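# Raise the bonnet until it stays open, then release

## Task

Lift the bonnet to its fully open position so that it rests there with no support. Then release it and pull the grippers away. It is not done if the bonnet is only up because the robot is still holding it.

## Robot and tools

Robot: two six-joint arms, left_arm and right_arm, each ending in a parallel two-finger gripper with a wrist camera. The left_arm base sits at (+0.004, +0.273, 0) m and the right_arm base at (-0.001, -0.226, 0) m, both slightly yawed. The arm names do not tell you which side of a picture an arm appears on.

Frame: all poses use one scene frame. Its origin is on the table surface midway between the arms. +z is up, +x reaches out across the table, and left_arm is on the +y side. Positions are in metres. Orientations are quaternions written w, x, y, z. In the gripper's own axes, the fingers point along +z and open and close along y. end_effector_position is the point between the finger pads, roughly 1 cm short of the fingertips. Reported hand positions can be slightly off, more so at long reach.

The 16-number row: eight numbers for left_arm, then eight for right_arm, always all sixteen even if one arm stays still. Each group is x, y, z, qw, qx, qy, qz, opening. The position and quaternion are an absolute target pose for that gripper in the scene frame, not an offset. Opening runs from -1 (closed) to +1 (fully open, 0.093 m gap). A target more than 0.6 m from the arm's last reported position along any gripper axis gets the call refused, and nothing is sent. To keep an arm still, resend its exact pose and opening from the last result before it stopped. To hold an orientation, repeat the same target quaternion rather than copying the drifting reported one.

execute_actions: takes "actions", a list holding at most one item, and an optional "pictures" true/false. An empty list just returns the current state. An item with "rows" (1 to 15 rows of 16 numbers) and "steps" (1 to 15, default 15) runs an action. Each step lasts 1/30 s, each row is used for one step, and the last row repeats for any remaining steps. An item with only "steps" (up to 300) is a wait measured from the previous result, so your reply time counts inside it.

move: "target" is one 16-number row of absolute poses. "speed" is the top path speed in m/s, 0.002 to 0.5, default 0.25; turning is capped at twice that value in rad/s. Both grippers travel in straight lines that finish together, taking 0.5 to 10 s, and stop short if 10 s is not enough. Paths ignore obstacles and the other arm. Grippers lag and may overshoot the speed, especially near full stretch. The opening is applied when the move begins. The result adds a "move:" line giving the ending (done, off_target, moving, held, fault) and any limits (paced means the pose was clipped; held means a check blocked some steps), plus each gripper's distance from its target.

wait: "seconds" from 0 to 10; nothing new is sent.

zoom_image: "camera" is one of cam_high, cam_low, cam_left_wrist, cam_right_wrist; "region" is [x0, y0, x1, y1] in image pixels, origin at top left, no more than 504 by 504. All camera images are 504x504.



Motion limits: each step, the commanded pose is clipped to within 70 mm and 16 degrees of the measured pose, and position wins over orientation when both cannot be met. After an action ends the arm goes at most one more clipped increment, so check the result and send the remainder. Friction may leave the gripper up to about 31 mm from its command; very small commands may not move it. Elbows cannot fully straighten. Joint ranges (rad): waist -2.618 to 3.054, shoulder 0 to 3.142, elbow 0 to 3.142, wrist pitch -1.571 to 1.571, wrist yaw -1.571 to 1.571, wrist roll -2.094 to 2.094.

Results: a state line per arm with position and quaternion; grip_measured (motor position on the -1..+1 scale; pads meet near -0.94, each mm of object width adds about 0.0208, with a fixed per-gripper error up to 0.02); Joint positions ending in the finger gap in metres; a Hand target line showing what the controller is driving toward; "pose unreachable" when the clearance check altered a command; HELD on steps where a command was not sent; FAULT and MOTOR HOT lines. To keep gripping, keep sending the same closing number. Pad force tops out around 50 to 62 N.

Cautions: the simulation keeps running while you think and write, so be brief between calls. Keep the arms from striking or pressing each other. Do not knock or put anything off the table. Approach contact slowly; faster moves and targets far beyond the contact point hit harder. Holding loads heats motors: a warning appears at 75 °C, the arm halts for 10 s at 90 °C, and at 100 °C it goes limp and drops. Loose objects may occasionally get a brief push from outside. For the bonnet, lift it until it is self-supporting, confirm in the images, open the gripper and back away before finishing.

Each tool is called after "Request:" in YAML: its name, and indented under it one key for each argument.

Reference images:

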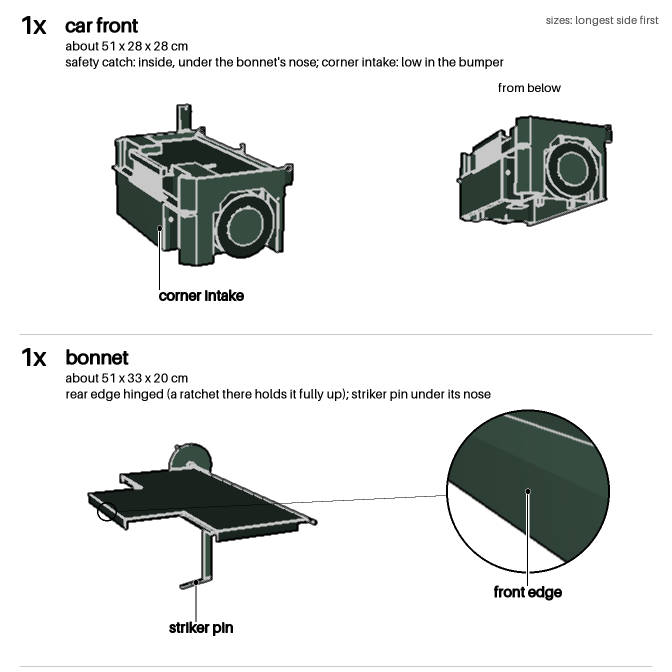

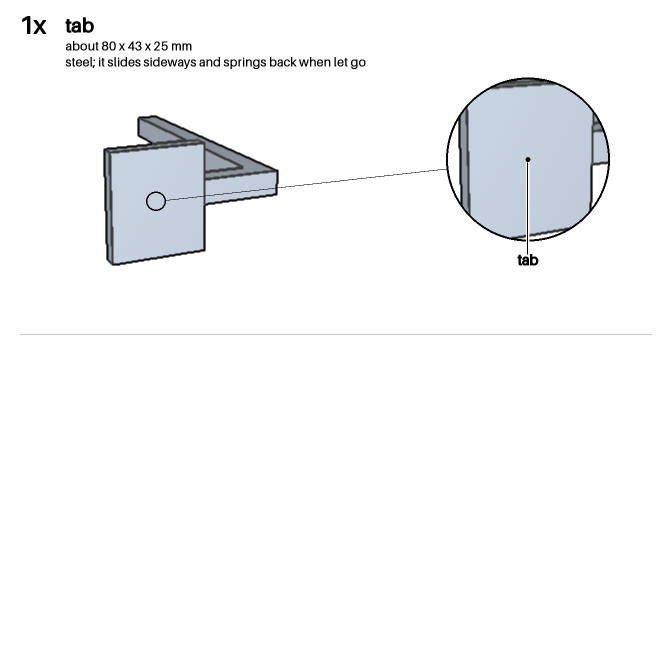

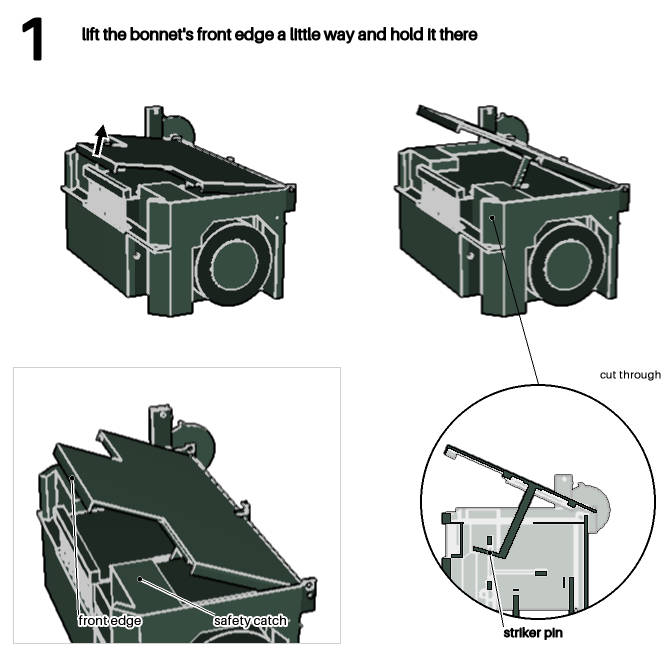

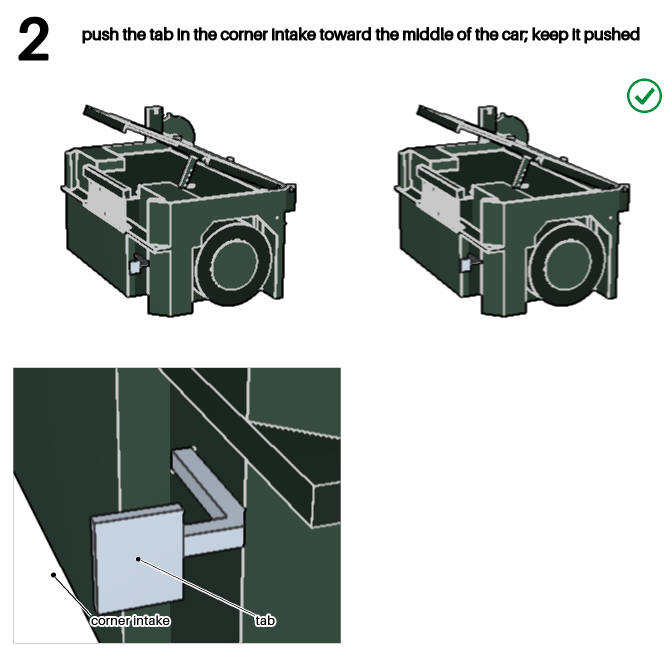

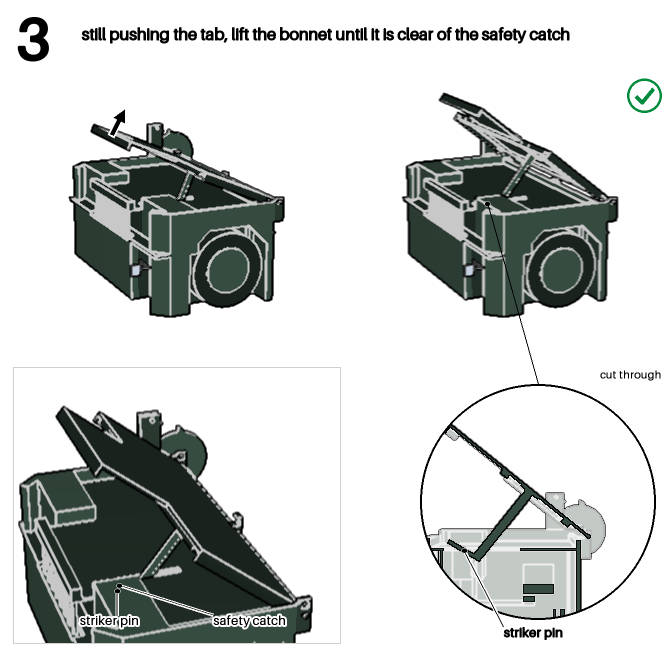

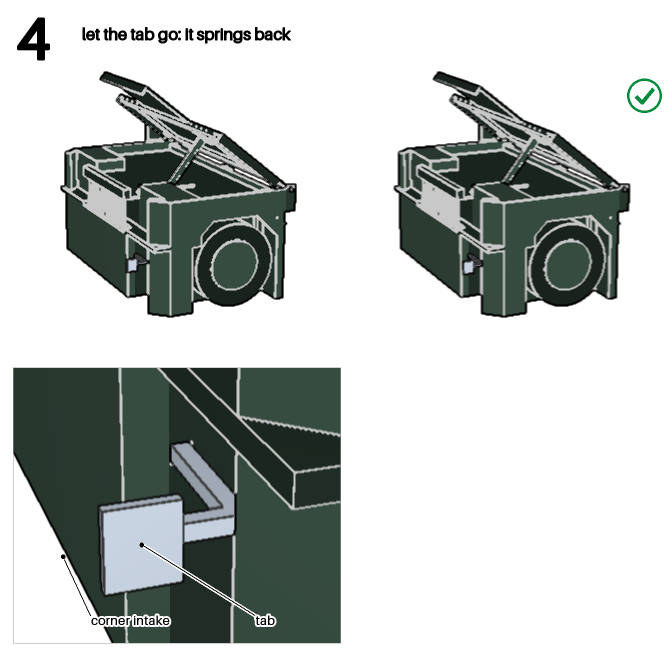

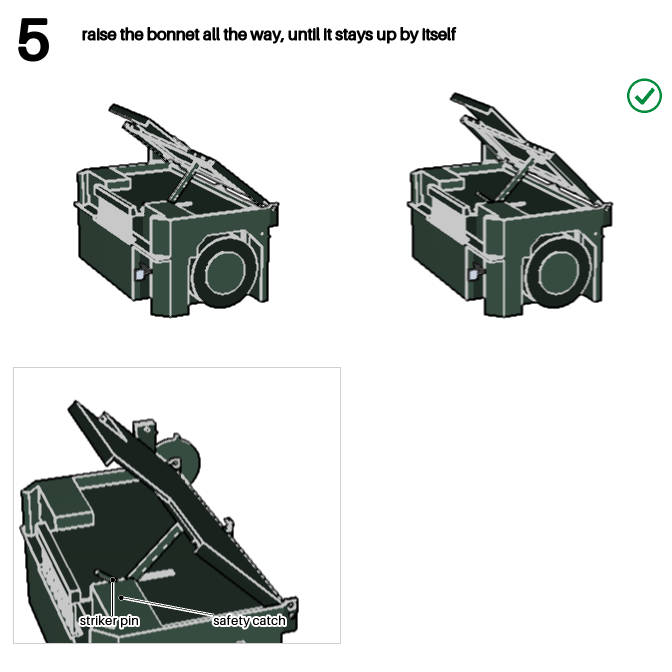

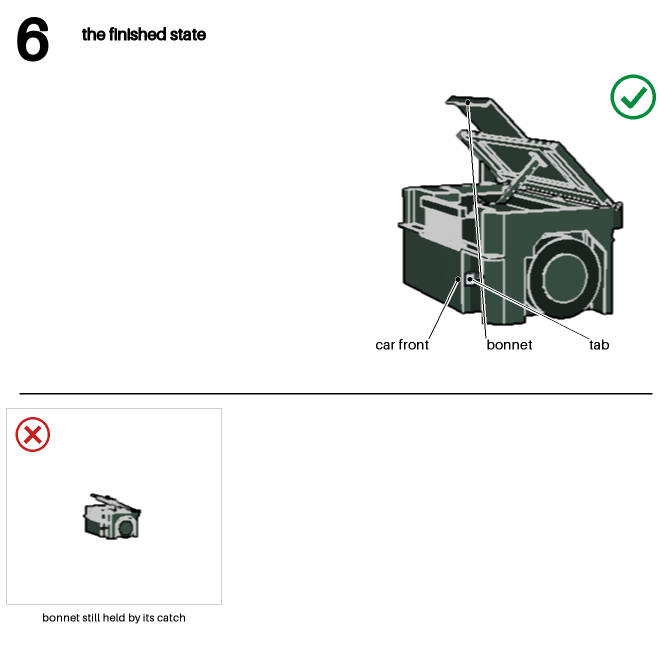

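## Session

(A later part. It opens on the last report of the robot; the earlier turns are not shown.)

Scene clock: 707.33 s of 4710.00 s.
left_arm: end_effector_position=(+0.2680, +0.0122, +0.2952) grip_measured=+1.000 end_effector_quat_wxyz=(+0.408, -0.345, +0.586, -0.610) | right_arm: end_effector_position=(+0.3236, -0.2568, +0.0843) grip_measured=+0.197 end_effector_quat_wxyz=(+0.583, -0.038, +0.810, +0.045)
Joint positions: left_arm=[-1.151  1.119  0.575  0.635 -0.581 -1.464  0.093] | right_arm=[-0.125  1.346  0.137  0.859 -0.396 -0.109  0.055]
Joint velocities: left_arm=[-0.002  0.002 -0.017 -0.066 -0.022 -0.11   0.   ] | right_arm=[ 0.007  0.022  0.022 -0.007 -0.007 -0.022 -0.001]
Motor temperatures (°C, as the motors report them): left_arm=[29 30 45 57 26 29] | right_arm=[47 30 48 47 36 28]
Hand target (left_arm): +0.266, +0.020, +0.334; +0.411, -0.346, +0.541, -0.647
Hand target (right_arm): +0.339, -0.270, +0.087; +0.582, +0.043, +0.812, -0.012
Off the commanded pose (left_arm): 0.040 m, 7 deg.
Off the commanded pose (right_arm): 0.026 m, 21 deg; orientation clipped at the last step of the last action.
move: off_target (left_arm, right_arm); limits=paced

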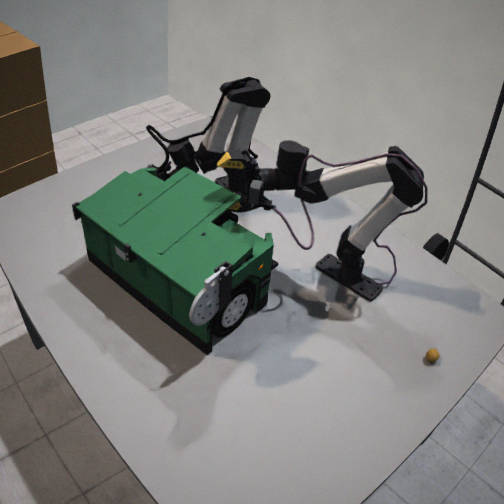

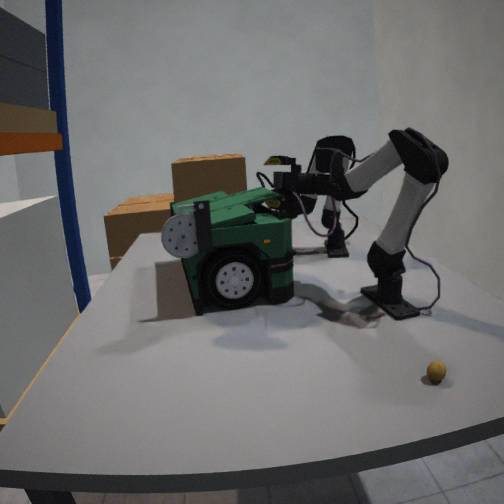

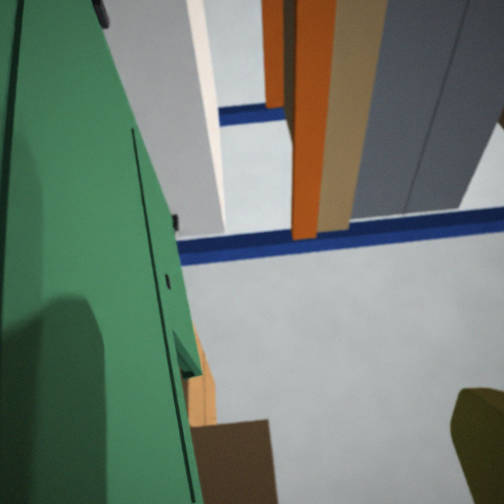

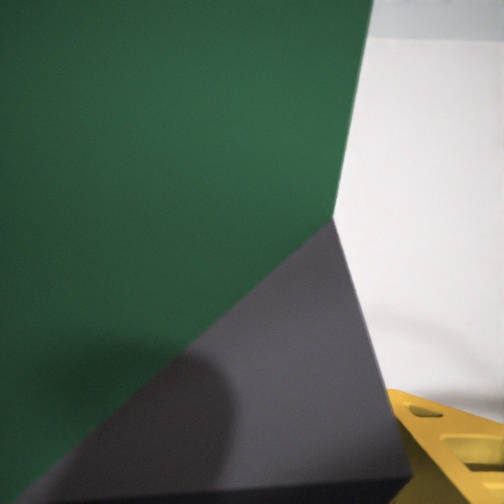

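Request:
move:
  target: [0.265,0.018,0.30,0.41,-0.345,0.54,-0.645,1, 0.335,-0.21,0.085,0.565,0.10,0.807,-0.07,0.2]
  speed: 0.04

Scene clock: 719.00 s of 4710.00 s.
left_arm: end_effector_position=(+0.2652, +0.0173, +0.2958) grip_measured=+1.000 end_effector_quat_wxyz=(-0.408, +0.347, -0.555, +0.637) | right_arm: end_effector_position=(+0.3170, -0.2540, +0.0853) grip_measured=+0.189 end_effector_quat_wxyz=(+0.582, +0.013, +0.813, -0.000)
Joint positions: left_arm=[-1.151  1.132  0.511  0.795 -0.583 -1.464  0.093] | right_arm=[ 0.012  1.253  0.094  0.827 -0.134 -0.031  0.054]
Joint velocities: left_arm=[-0.002  0.017 -0.012 -0.007  0.095  0.007  0.   ] | right_arm=[-0.007  0.007 -0.012 -0.007  0.022  0.022  0.   ]
Motor temperatures (°C, as the motors report them): left_arm=[29 31 45 57 26 29] | right_arm=[52 30 48 47 40 29]
Hand target (left_arm): +0.265, +0.018, +0.300; -0.410, +0.346, -0.542, +0.646
Hand target (right_arm): +0.324, -0.210, +0.089; +0.585, +0.043, +0.810, +0.001
Off the commanded pose (left_arm): 0.004 m, 2 deg.
Off the commanded pose (right_arm): 0.048 m, 13 deg.
After step 90, 3.90 s passed at rest.
move: off_target (right_arm)

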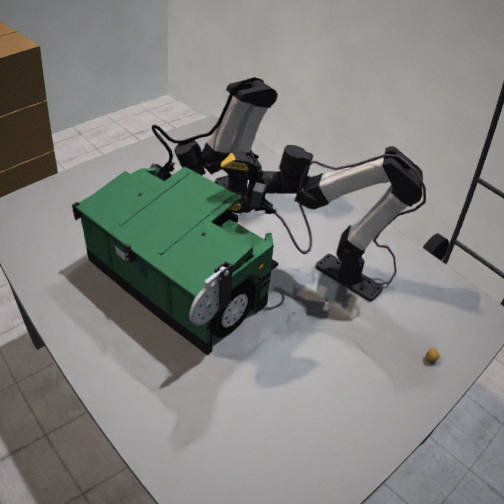

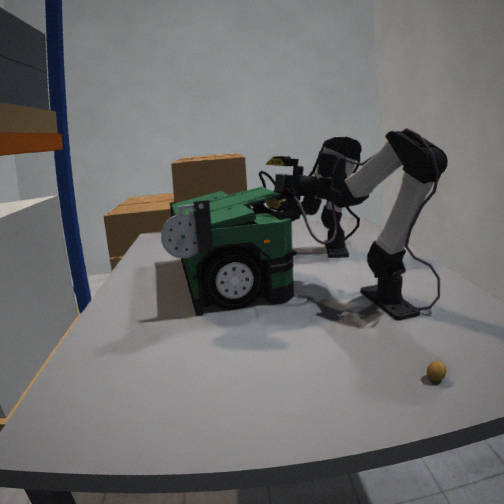

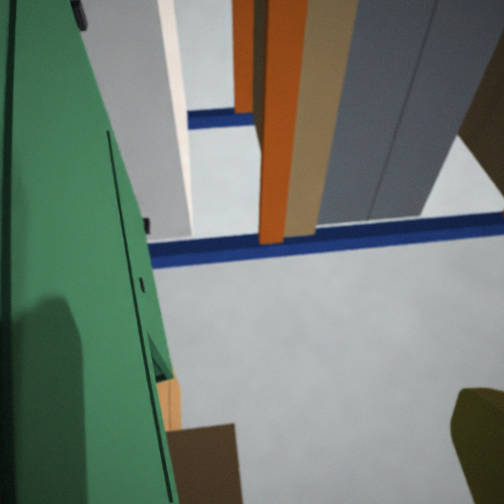

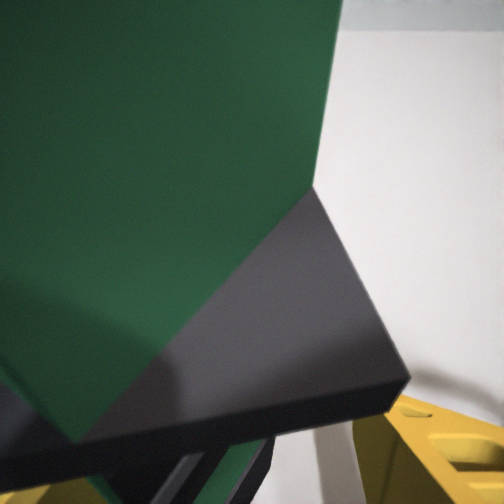

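Request:
move:
  target: [0.265,0.018,0.30,0.41,-0.345,0.54,-0.645,1, 0.335,-0.19,0.085,0.55,0.2,0.79,-0.14,0.2]
  speed: 0.04

Request:
move:
  target: [0.268,0.018,0.335,0.41,-0.345,0.54,-0.645,1, 0.335,-0.19,0.085,0.55,0.2,0.79,-0.14,0.2]
  speed: 0.04

Scene clock: 729.60 s of 4710.00 s.
left_arm: end_effector_position=(+0.2651, +0.0174, +0.2958) grip_measured=+1.000 end_effector_quat_wxyz=(-0.408, +0.347, -0.554, +0.637) | right_arm: end_effector_position=(+0.3156, -0.2536, +0.0853) grip_measured=+0.188 end_effector_quat_wxyz=(+0.581, +0.023, +0.814, -0.008)
Joint positions: left_arm=[-1.151  1.132  0.511  0.796 -0.583 -1.464  0.093] | right_arm=[ 0.039  1.236  0.089  0.815 -0.083 -0.014  0.054]
Joint velocities: left_arm=[-0.007 -0.002  0.012 -0.051  0.022 -0.066  0.   ] | right_arm=[-0.002  0.012 -0.017 -0.037 -0.066  0.066 -0.001]
Motor temperatures (°C, as the motors report them): left_arm=[29 30 45 57 26 29] | right_arm=[74 30 48 47 45 31]
Hand target (left_arm): +0.265, +0.018, +0.300; -0.410, +0.346, -0.542, +0.646
Hand target (right_arm): +0.319, -0.208, +0.089; +0.586, +0.061, +0.808, -0.005
Off the commanded pose (left_arm): 0.004 m, 2 deg.
Off the commanded pose (right_arm): 0.067 m, 26 deg; position and orientation clipped at the last step of the last action.
After step 90, 1.40 s passed at rest.
move: off_target (right_arm); limits=paced

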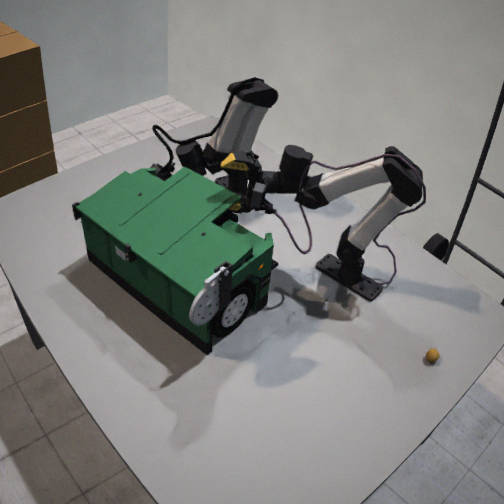

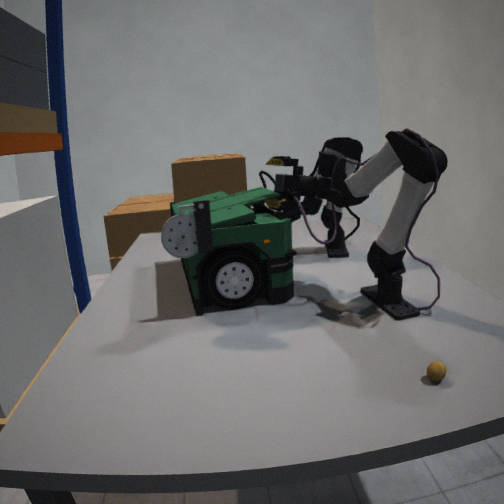

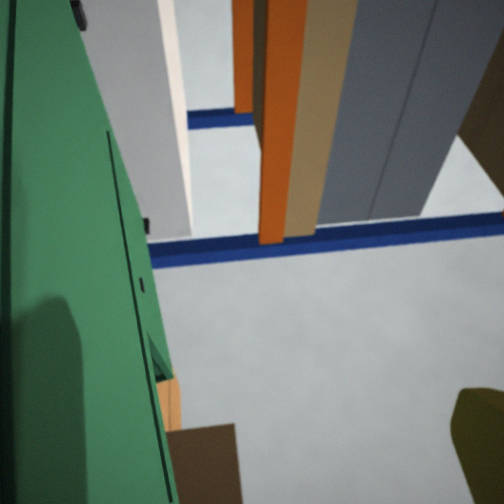

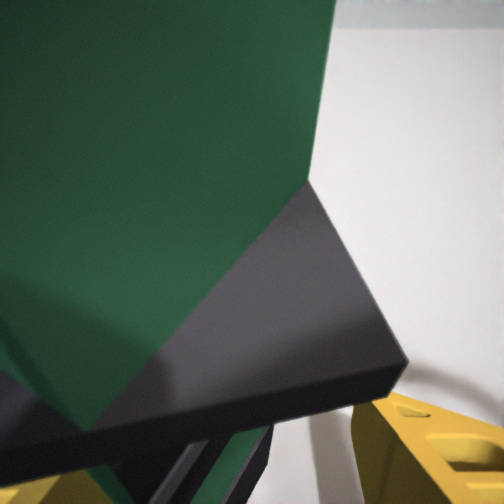

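Scene clock: 735.47 s of 4710.00 s.
left_arm: end_effector_position=(+0.2681, +0.0124, +0.2952) grip_measured=+1.000 end_effector_quat_wxyz=(+0.408, -0.345, +0.585, -0.610) | right_arm: end_effector_position=(+0.3157, -0.2537, +0.0853) grip_measured=+0.188 end_effector_quat_wxyz=(+0.580, +0.023, +0.814, -0.008)
Joint positions: left_arm=[-1.151  1.119  0.575  0.634 -0.583 -1.464  0.093] | right_arm=[ 0.038  1.235  0.091  0.81  -0.084 -0.015  0.054]
Joint velocities: left_arm=[ 0.002 -0.007 -0.027 -0.081  0.037 -0.037  0.   ] | right_arm=[-0.002 -0.007 -0.007  0.066  0.095  0.022 -0.   ]
Motor temperatures (°C, as the motors report them): left_arm=[29 30 45 57 26 29] | right_arm=[83 30 47 47 47 31]
Hand target (left_arm): +0.266, +0.020, +0.334; +0.411, -0.346, +0.541, -0.647
Hand target (right_arm): +0.319, -0.208, +0.090; +0.586, +0.061, +0.808, -0.005
Off the commanded pose (left_arm): 0.040 m, 7 deg.
Off the commanded pose (right_arm): 0.067 m, 26 deg; position and orientation clipped at the last step of the last action.
MOTOR HOT: a motor of the right arm reached 75 °C. Now the hottest motor of the right arm, joint 1 (waist), reports 83 °C. The controller's stop level is 90 °C. To cool a motor, set the load down, stop pushing, or move to a pose that needs little force.
move: off_target (left_arm, right_arm); limits=paced

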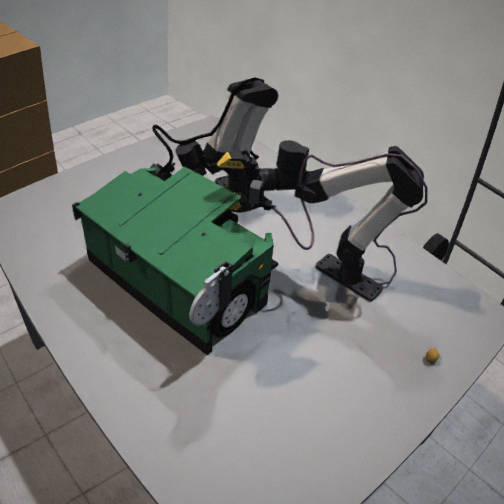

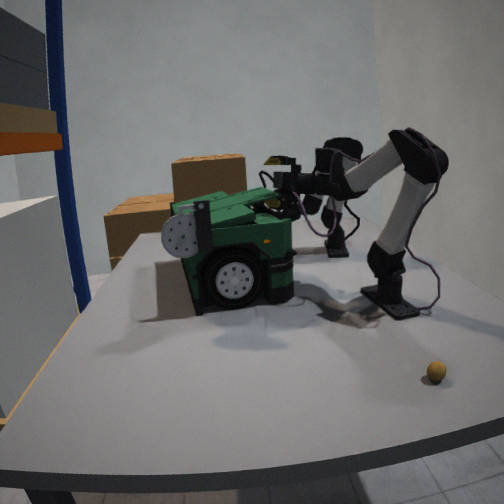

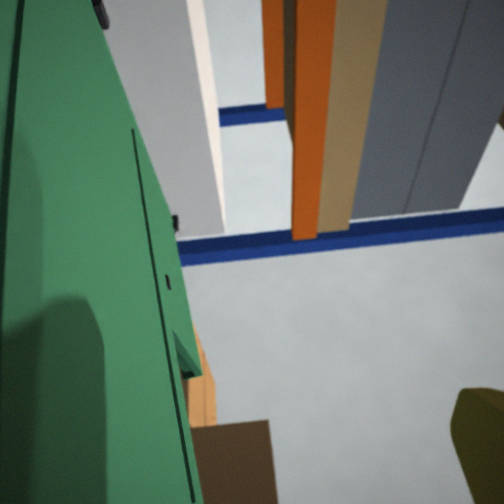

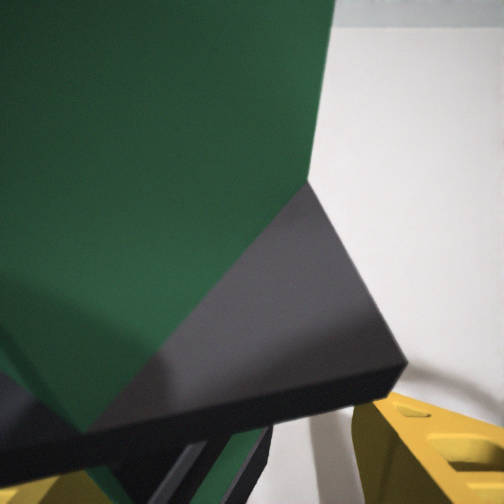

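Relax right immediately.

Request:
move:
  target: [0.265,0.018,0.30,0.41,-0.345,0.54,-0.645,1, 0.316,-0.254,0.085,0.58,0.023,0.814,-0.008,0.2]
  speed: 0.2

Scene clock: 751.70 s of 4710.00 s.
left_arm: end_effector_position=(+0.2652, +0.0175, +0.2961) grip_measured=+1.000 end_effector_quat_wxyz=(-0.408, +0.347, -0.554, +0.637) | right_arm: end_effector_position=(+0.3185, -0.2582, +0.0847) grip_measured=+0.182 end_effector_quat_wxyz=(+0.583, -0.033, +0.812, +0.028)
Joint positions: left_arm=[-1.151  1.132  0.511  0.796 -0.583 -1.464  0.093] | right_arm=[-0.11   1.299  0.116  0.836 -0.348 -0.115  0.054]
Joint velocities: left_arm=[-0.002 -0.002 -0.017  0.007 -0.007 -0.007  0.   ] | right_arm=[-0.076 -0.022 -0.022 -0.022 -0.125 -0.154 -0.   ]
Motor temperatures (°C, as the motors report them): left_arm=[29 30 45 58 26 29] | right_arm=[84 30 45 43 44 30]
Hand target (left_arm): +0.265, +0.018, +0.300; -0.410, +0.346, -0.542, +0.647
Hand target (right_arm): +0.317, -0.258, +0.082; +0.579, -0.031, +0.814, +0.029
Off the commanded pose (left_arm): 0.004 m, 2 deg.
Off the commanded pose (right_arm): 0.005 m, 8 deg.
OVER-TEMPERATURE FAULT: MOTORS OFF OR BRAKING. Joint 1 (waist) of the right arm reached the stop level of 90 °C, and the controller stopped that arm, its drives kept at the targets that they had. During the stop joint 1 (waist) of the right arm reached its drive's temperature limit (100 °C), and the controller switched off the motors at their limit, while the other motors of that arm, its gripper's too, only braked weakly. The right arm may have fallen or been pushed, and its gripper may have let go. The stop lasted 14 seconds in all. At the stop's end the right arm was STILL HOT (84 °C). That arm's remaining commands of this call were not run. The right arm's motors are on again: the right arm and its gripper now hold where the fault left them. Its gripper does not squeeze until you command it. The right arm accepts commands again. The stop level (90 °C) of the right arm is off for another 299 seconds; until then the only stop for heat is at a drive's own limit (100 °C).
MOTOR HOT: still on. Now the hottest motor of the right arm, joint 1 (waist), reports 84 °C.
The stop of the right arm began at step 69 of this call (marked STOPPED below). From that step on that arm followed nothing that you had sent. Nothing is kept back now.
Steps of this call (steps 1 to 139: nothing new was sent). Readings (end_effector_position):
1: left_arm (+0.2681, +0.0124, +0.2952) | right_arm (+0.3157, -0.2537, +0.0853)
2: left_arm (+0.2681, +0.0124, +0.2952) | right_arm (+0.3157, -0.2537, +0.0853)
4: left_arm (+0.2681, +0.0124, +0.2951) | right_arm (+0.3157, -0.2537, +0.0853)
8: left_arm (+0.2681, +0.0124, +0.2951) | right_arm (+0.3157, -0.2537, +0.0853)
69: left_arm (+0.2681, +0.0124, +0.2951) | right_arm (+0.3157, -0.2537, +0.0853) STOPPED (the right arm)
139: the state above
move: fault (right_arm)

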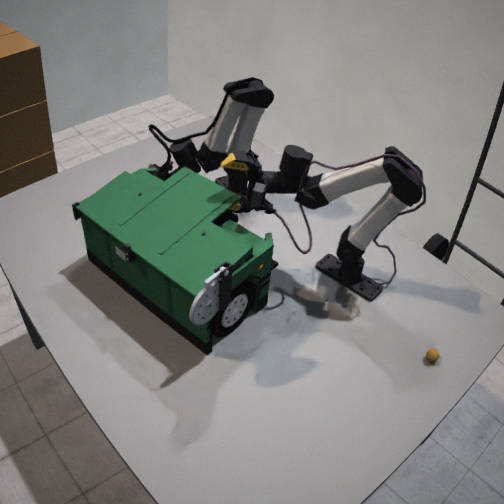

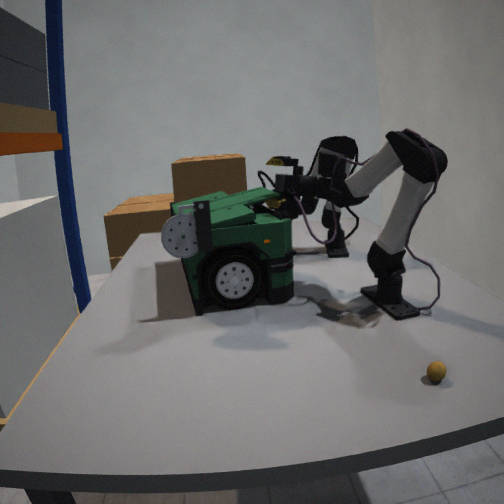

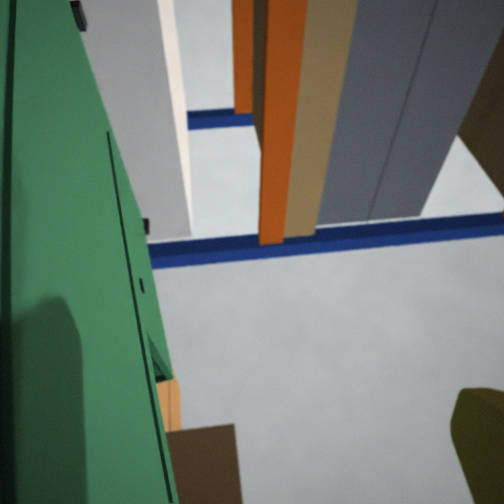

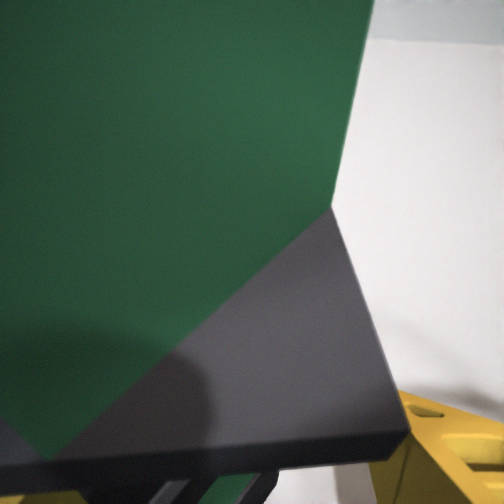

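Request:
execute_actions:
  actions:
    - {"steps":300}
  pictures: false

Request:
move:
  target: [0.265,0.018,0.30,0.41,-0.345,0.54,-0.645,1, 0.322,-0.262,0.085,0.58,0.0,0.814,0.0,1]
  speed: 0.05

Scene clock: 772.97 s of 4710.00 s.
left_arm: end_effector_position=(+0.2652, +0.0175, +0.2961) grip_measured=+1.000 end_effector_quat_wxyz=(-0.408, +0.347, -0.554, +0.637) | right_arm: end_effector_position=(+0.3185, -0.2582, +0.0847) grip_measured=+0.182 end_effector_quat_wxyz=(+0.583, -0.033, +0.812, +0.028)
Joint positions: left_arm=[-1.151  1.132  0.511  0.796 -0.583 -1.464  0.093] | right_arm=[-0.111  1.299  0.116  0.836 -0.349 -0.116  0.054]
Joint velocities: left_arm=[-0.012 -0.017 -0.007  0.051 -0.007  0.037  0.   ] | right_arm=[-0.007 -0.022 -0.007  0.022  0.022  0.051 -0.001]
Motor temperatures (°C, as the motors report them): left_arm=[29 30 44 58 26 29] | right_arm=[63 30 44 45 38 29]
Hand target (left_arm): +0.265, +0.018, +0.300; -0.410, +0.346, -0.542, +0.647
Hand target (right_arm): +0.317, -0.258, +0.082; +0.579, -0.030, +0.814, +0.029
Off the commanded pose (left_arm): 0.004 m, 2 deg.
Off the commanded pose (right_arm): 0.005 m, 8 deg.
MOTOR HOT: cleared. Now the hottest motor of the right arm, joint 1 (waist), reports 63 °C.
Steps of this call (steps 1 to 90: nothing new was sent; then 18.27 s passed at rest). Readings (end_effector_position):
1: left_arm (+0.2652, +0.0175, +0.2961) | right_arm (+0.3185, -0.2582, +0.0847)
2: left_arm (+0.2652, +0.0175, +0.2961) | right_arm (+0.3185, -0.2582, +0.0847)
4: left_arm (+0.2652, +0.0175, +0.2961) | right_arm (+0.3185, -0.2582, +0.0847)
8: left_arm (+0.2652, +0.0175, +0.2961) | right_arm (+0.3185, -0.2582, +0.0847)
90: the state above

Scene clock: 774.07 s of 4710.00 s.
left_arm: end_effector_position=(+0.2652, +0.0175, +0.2960) grip_measured=+1.000 end_effector_quat_wxyz=(-0.408, +0.347, -0.554, +0.637) | right_arm: end_effector_position=(+0.3189, -0.2757, +0.0856) grip_measured=+0.997 end_effector_quat_wxyz=(+0.579, -0.028, +0.814, +0.010)
Joint positions: left_arm=[-1.151  1.132  0.511  0.796 -0.583 -1.464  0.093] | right_arm=[-0.176  1.299  0.138  0.801 -0.375 -0.154  0.093]
Joint velocities: left_arm=[-0.007 -0.002  0.002  0.022 -0.007 -0.007  0.   ] | right_arm=[ 0.007  0.012 -0.017 -0.037 -0.081 -0.007 -0.   ]
Motor temperatures (°C, as the motors report them): left_arm=[29 30 44 58 26 29] | right_arm=[63 30 44 45 38 29]
Hand target (left_arm): +0.265, +0.018, +0.300; -0.410, +0.346, -0.542, +0.646
Hand target (right_arm): +0.321, -0.262, +0.086; +0.581, -0.005, +0.814, +0.007
Off the commanded pose (left_arm): 0.004 m, 2 deg.
Off the commanded pose (right_arm): 0.014 m, 3 deg.
move: off_target (right_arm)

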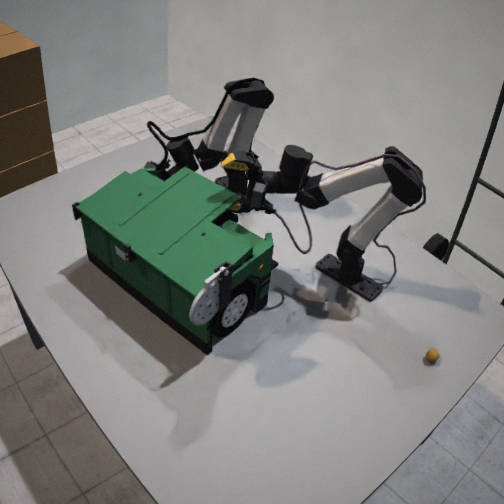

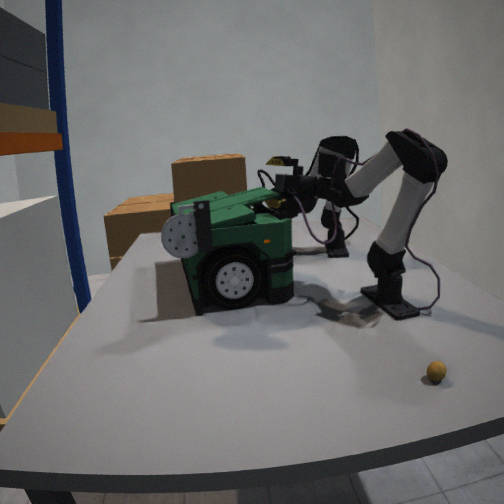

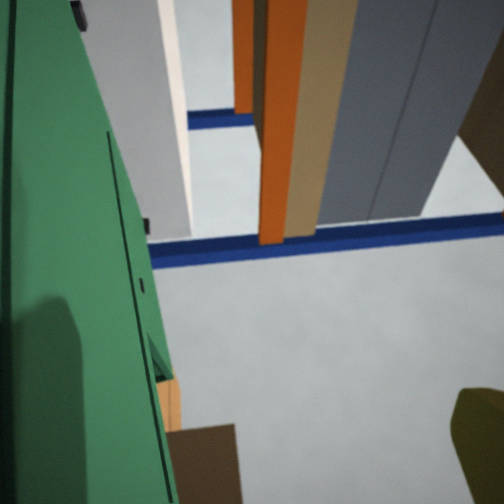

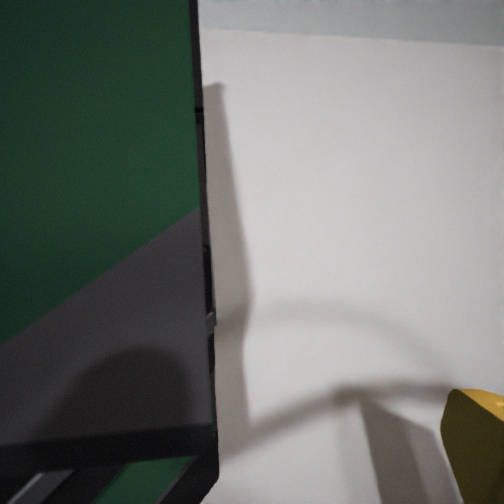

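Request:
execute_actions:
  actions:
    - {"rows":[[0.265,0.018,0.30,0.41,-0.345,0.54,-0.645,1, 0.325,-0.25,0.086,0.58,0.05,0.812,-0.03,1]],"steps":15}
  pictures: false

Request:
execute_actions:
  actions:
    - {"rows":[[0.266,0.018,0.32,0.41,-0.345,0.54,-0.645,1, 0.325,-0.23,0.086,0.58,0.08,0.81,-0.05,1]],"steps":15}

Scene clock: 781.20 s of 4710.00 s.
left_arm: end_effector_position=(+0.2652, +0.0175, +0.2960) grip_measured=+1.000 end_effector_quat_wxyz=(-0.408, +0.347, -0.554, +0.637) | right_arm: end_effector_position=(+0.3176, -0.2737, +0.0872) grip_measured=+0.994 end_effector_quat_wxyz=(+0.576, -0.021, +0.817, -0.009)
Joint positions: left_arm=[-1.151  1.132  0.511  0.796 -0.583 -1.464  0.093] | right_arm=[-0.129  1.251  0.132  0.761 -0.291 -0.148  0.093]
Joint velocities: left_arm=[-0.002  0.002  0.007 -0.022  0.022  0.037  0.   ] | right_arm=[ 0.002 -0.012  0.002 -0.022  0.007 -0.037  0.001]
Motor temperatures (°C, as the motors report them): left_arm=[29 30 44 58 26 29] | right_arm=[62 31 44 46 38 29]
Hand target (left_arm): +0.265, +0.018, +0.300; -0.410, +0.346, -0.542, +0.646
Hand target (right_arm): +0.321, -0.251, +0.088; +0.582, +0.028, +0.813, -0.003
Off the commanded pose (left_arm): 0.004 m, 2 deg.
Off the commanded pose (right_arm): 0.025 m, 9 deg.
Steps of this call (steps 1 to 90: nothing new was sent; then 3.63 s passed at rest; steps 91 to 105: all 15 steps of this action). Readings (end_effector_position):
91: left_arm (+0.2652, +0.0175, +0.2960) | right_arm (+0.3193, -0.2740, +0.0866)
92: left_arm (+0.2652, +0.0175, +0.2960) | right_arm (+0.3186, -0.2739, +0.0870)
94: left_arm (+0.2652, +0.0175, +0.2960) | right_arm (+0.3181, -0.2737, +0.0869)
98: left_arm (+0.2652, +0.0175, +0.2960) | right_arm (+0.3177, -0.2737, +0.0872)
105: the state above

Scene clock: 781.70 s of 4710.00 s.
left_arm: end_effector_position=(+0.2666, +0.0153, +0.2955) grip_measured=+1.000 end_effector_quat_wxyz=(-0.409, +0.346, -0.566, +0.627) | right_arm: end_effector_position=(+0.3161, -0.2649, +0.0891) grip_measured=+0.685 end_effector_quat_wxyz=(+0.572, -0.018, +0.819, -0.031)
Joint positions: left_arm=[-1.151  1.128  0.535  0.737 -0.584 -1.463  0.093] | right_arm=[-0.04   1.196  0.123  0.718 -0.167 -0.138  0.078]
Joint velocities: left_arm=[ 0.007 -0.027 -0.012 -0.007 -0.081 -0.022  0.   ] | right_arm=[ 0.007 -0.017  0.002  0.037 -0.037 -0.066 -0.   ]
Motor temperatures (°C, as the motors report them): left_arm=[29 30 44 58 26 29] | right_arm=[62 31 44 46 38 30]
Hand target (left_arm): +0.265, +0.019, +0.320; -0.411, +0.346, -0.541, +0.647
Hand target (right_arm): +0.319, -0.231, +0.089; +0.579, +0.041, +0.814, -0.006
Off the commanded pose (left_arm): 0.025 m, 4 deg.
Off the commanded pose (right_arm): 0.036 m, 12 deg.
Steps of this call (steps 1 to 15: all 15 steps of this action). Readings (end_effector_position):
1: left_arm (+0.2654, +0.0171, +0.2956) | right_arm (+0.3178, -0.2718, +0.0880)
2: left_arm (+0.2658, +0.0165, +0.2960) | right_arm (+0.3167, -0.2717, +0.0887)
4: left_arm (+0.2663, +0.0157, +0.2957) | right_arm (+0.3160, -0.2714, +0.0894)
8: left_arm (+0.2665, +0.0153, +0.2955) | right_arm (+0.3160, -0.2679, +0.0892)
15: the state above

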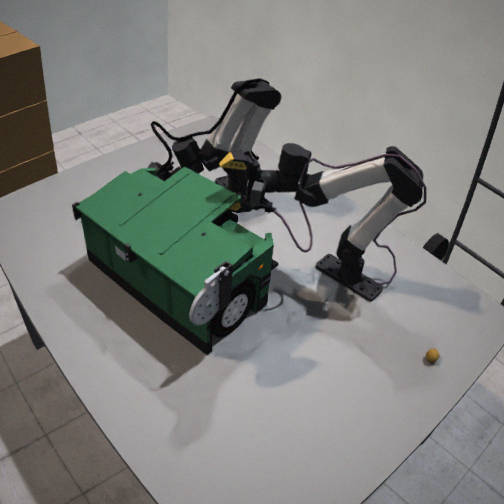

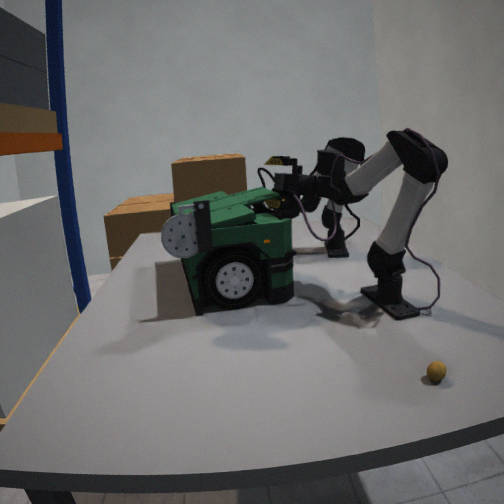

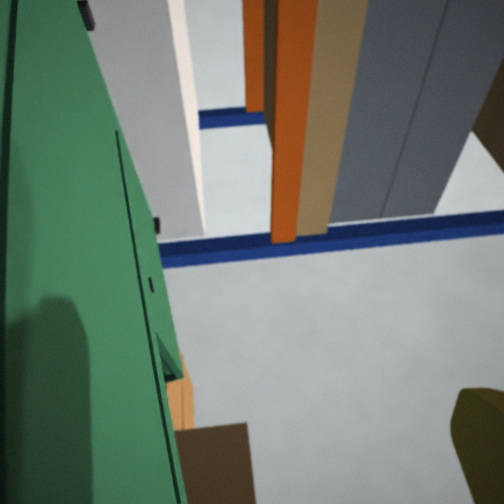

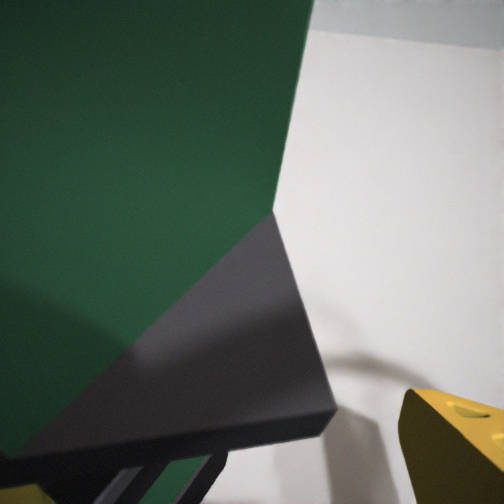

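Request:
execute_actions:
  actions:
    - {"rows":[[0.266,0.018,0.305,0.41,-0.345,0.54,-0.645,1, 0.325,-0.225,0.086,0.58,0.08,0.81,-0.05,0.9]],"steps":15}
  pictures: false

Request:
execute_actions:
  actions:
    - {"rows":[[0.266,0.018,0.305,0.41,-0.345,0.54,-0.645,1, 0.325,-0.21,0.086,0.58,0.08,0.81,-0.05,0.9]],"steps":15}

Scene clock: 788.27 s of 4710.00 s.
left_arm: end_effector_position=(+0.2660, +0.0162, +0.2961) grip_measured=+1.000 end_effector_quat_wxyz=(-0.409, +0.347, -0.562, +0.630) | right_arm: end_effector_position=(+0.3159, -0.2646, +0.0890) grip_measured=+0.676 end_effector_quat_wxyz=(+0.572, -0.016, +0.819, -0.032)
Joint positions: left_arm=[-1.151  1.128  0.527  0.756 -0.584 -1.463  0.093] | right_arm=[-0.033  1.193  0.121  0.717 -0.157 -0.134  0.078]
Joint velocities: left_arm=[ 0.002  0.012 -0.022  0.007 -0.022 -0.051  0.   ] | right_arm=[-0.002  0.007  0.017 -0.051  0.081 -0.051 -0.   ]
Motor temperatures (°C, as the motors report them): left_arm=[29 30 44 58 26 29] | right_arm=[71 30 43 48 41 32]
Hand target (left_arm): +0.266, +0.018, +0.305; -0.410, +0.346, -0.542, +0.646
Hand target (right_arm): +0.318, -0.227, +0.089; +0.580, +0.038, +0.814, -0.005
Off the commanded pose (left_arm): 0.009 m, 3 deg.
Off the commanded pose (right_arm): 0.041 m, 11 deg.
Steps of this call (steps 1 to 90: nothing new was sent; then 3.07 s passed at rest; steps 91 to 105: all 15 steps of this action). Readings (end_effector_position):
91: left_arm (+0.2665, +0.0153, +0.2962) | right_arm (+0.3161, -0.2646, +0.0891)
92: left_arm (+0.2664, +0.0156, +0.2960) | right_arm (+0.3160, -0.2647, +0.0892)
94: left_arm (+0.2662, +0.0159, +0.2961) | right_arm (+0.3159, -0.2645, +0.0890)
98: left_arm (+0.2661, +0.0161, +0.2961) | right_arm (+0.3159, -0.2646, +0.0890)
105: the state above

Scene clock: 788.77 s of 4710.00 s.
left_arm: end_effector_position=(+0.2660, +0.0162, +0.2962) grip_measured=+1.000 end_effector_quat_wxyz=(-0.409, +0.347, -0.562, +0.631) | right_arm: end_effector_position=(+0.3147, -0.2629, +0.0890) grip_measured=+0.627 end_effector_quat_wxyz=(+0.573, -0.007, +0.819, -0.037)
Joint positions: left_arm=[-1.151  1.128  0.527  0.756 -0.584 -1.463  0.093] | right_arm=[-0.006  1.182  0.113  0.719 -0.112 -0.114  0.075]
Joint velocities: left_arm=[-0.002 -0.007 -0.002 -0.051  0.022  0.007  0.   ] | right_arm=[-0.002  0.002 -0.002 -0.022  0.066 -0.007 -0.001]
Motor temperatures (°C, as the motors report them): left_arm=[29 30 44 58 26 29] | right_arm=[72 30 43 48 41 32]
Hand target (left_arm): +0.266, +0.018, +0.305; -0.410, +0.346, -0.542, +0.646
Hand target (right_arm): +0.316, -0.214, +0.089; +0.580, +0.033, +0.814, +0.003
Off the commanded pose (left_arm): 0.009 m, 3 deg.
Off the commanded pose (right_arm): 0.054 m, 10 deg.
Steps of this call (steps 1 to 15: all 15 steps of this action). Readings (end_effector_position):
1: left_arm (+0.2660, +0.0162, +0.2961) | right_arm (+0.3157, -0.2635, +0.0890)
2: left_arm (+0.2660, +0.0162, +0.2962) | right_arm (+0.3151, -0.2635, +0.0891)
4: left_arm (+0.2660, +0.0162, +0.2962) | right_arm (+0.3147, -0.2630, +0.0889)
8: left_arm (+0.2660, +0.0162, +0.2962) | right_arm (+0.3147, -0.2629, +0.0890)
15: the state above

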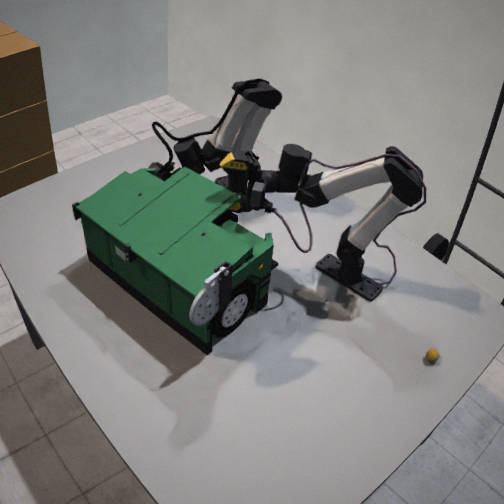

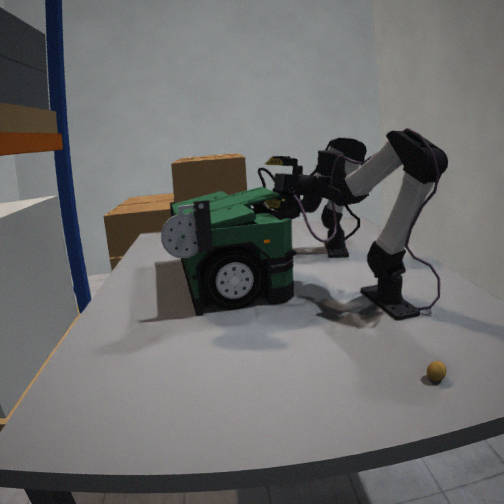

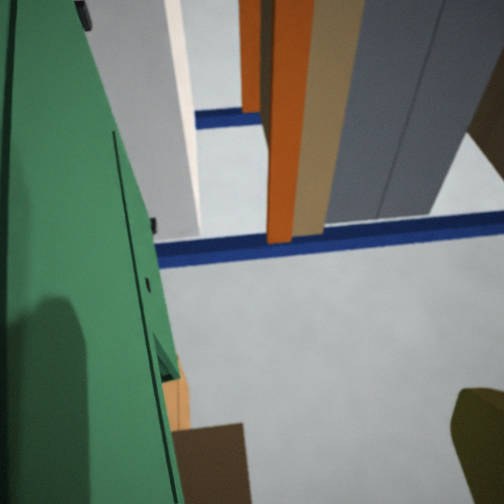

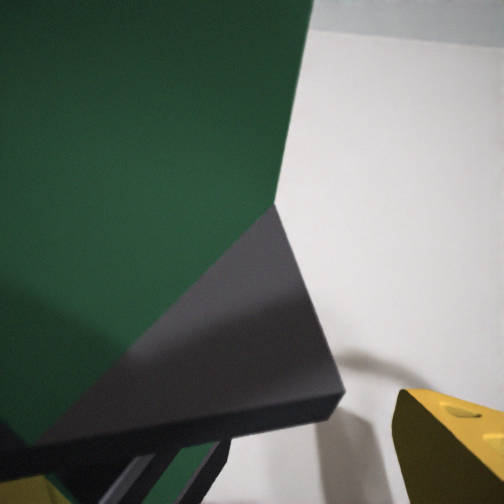

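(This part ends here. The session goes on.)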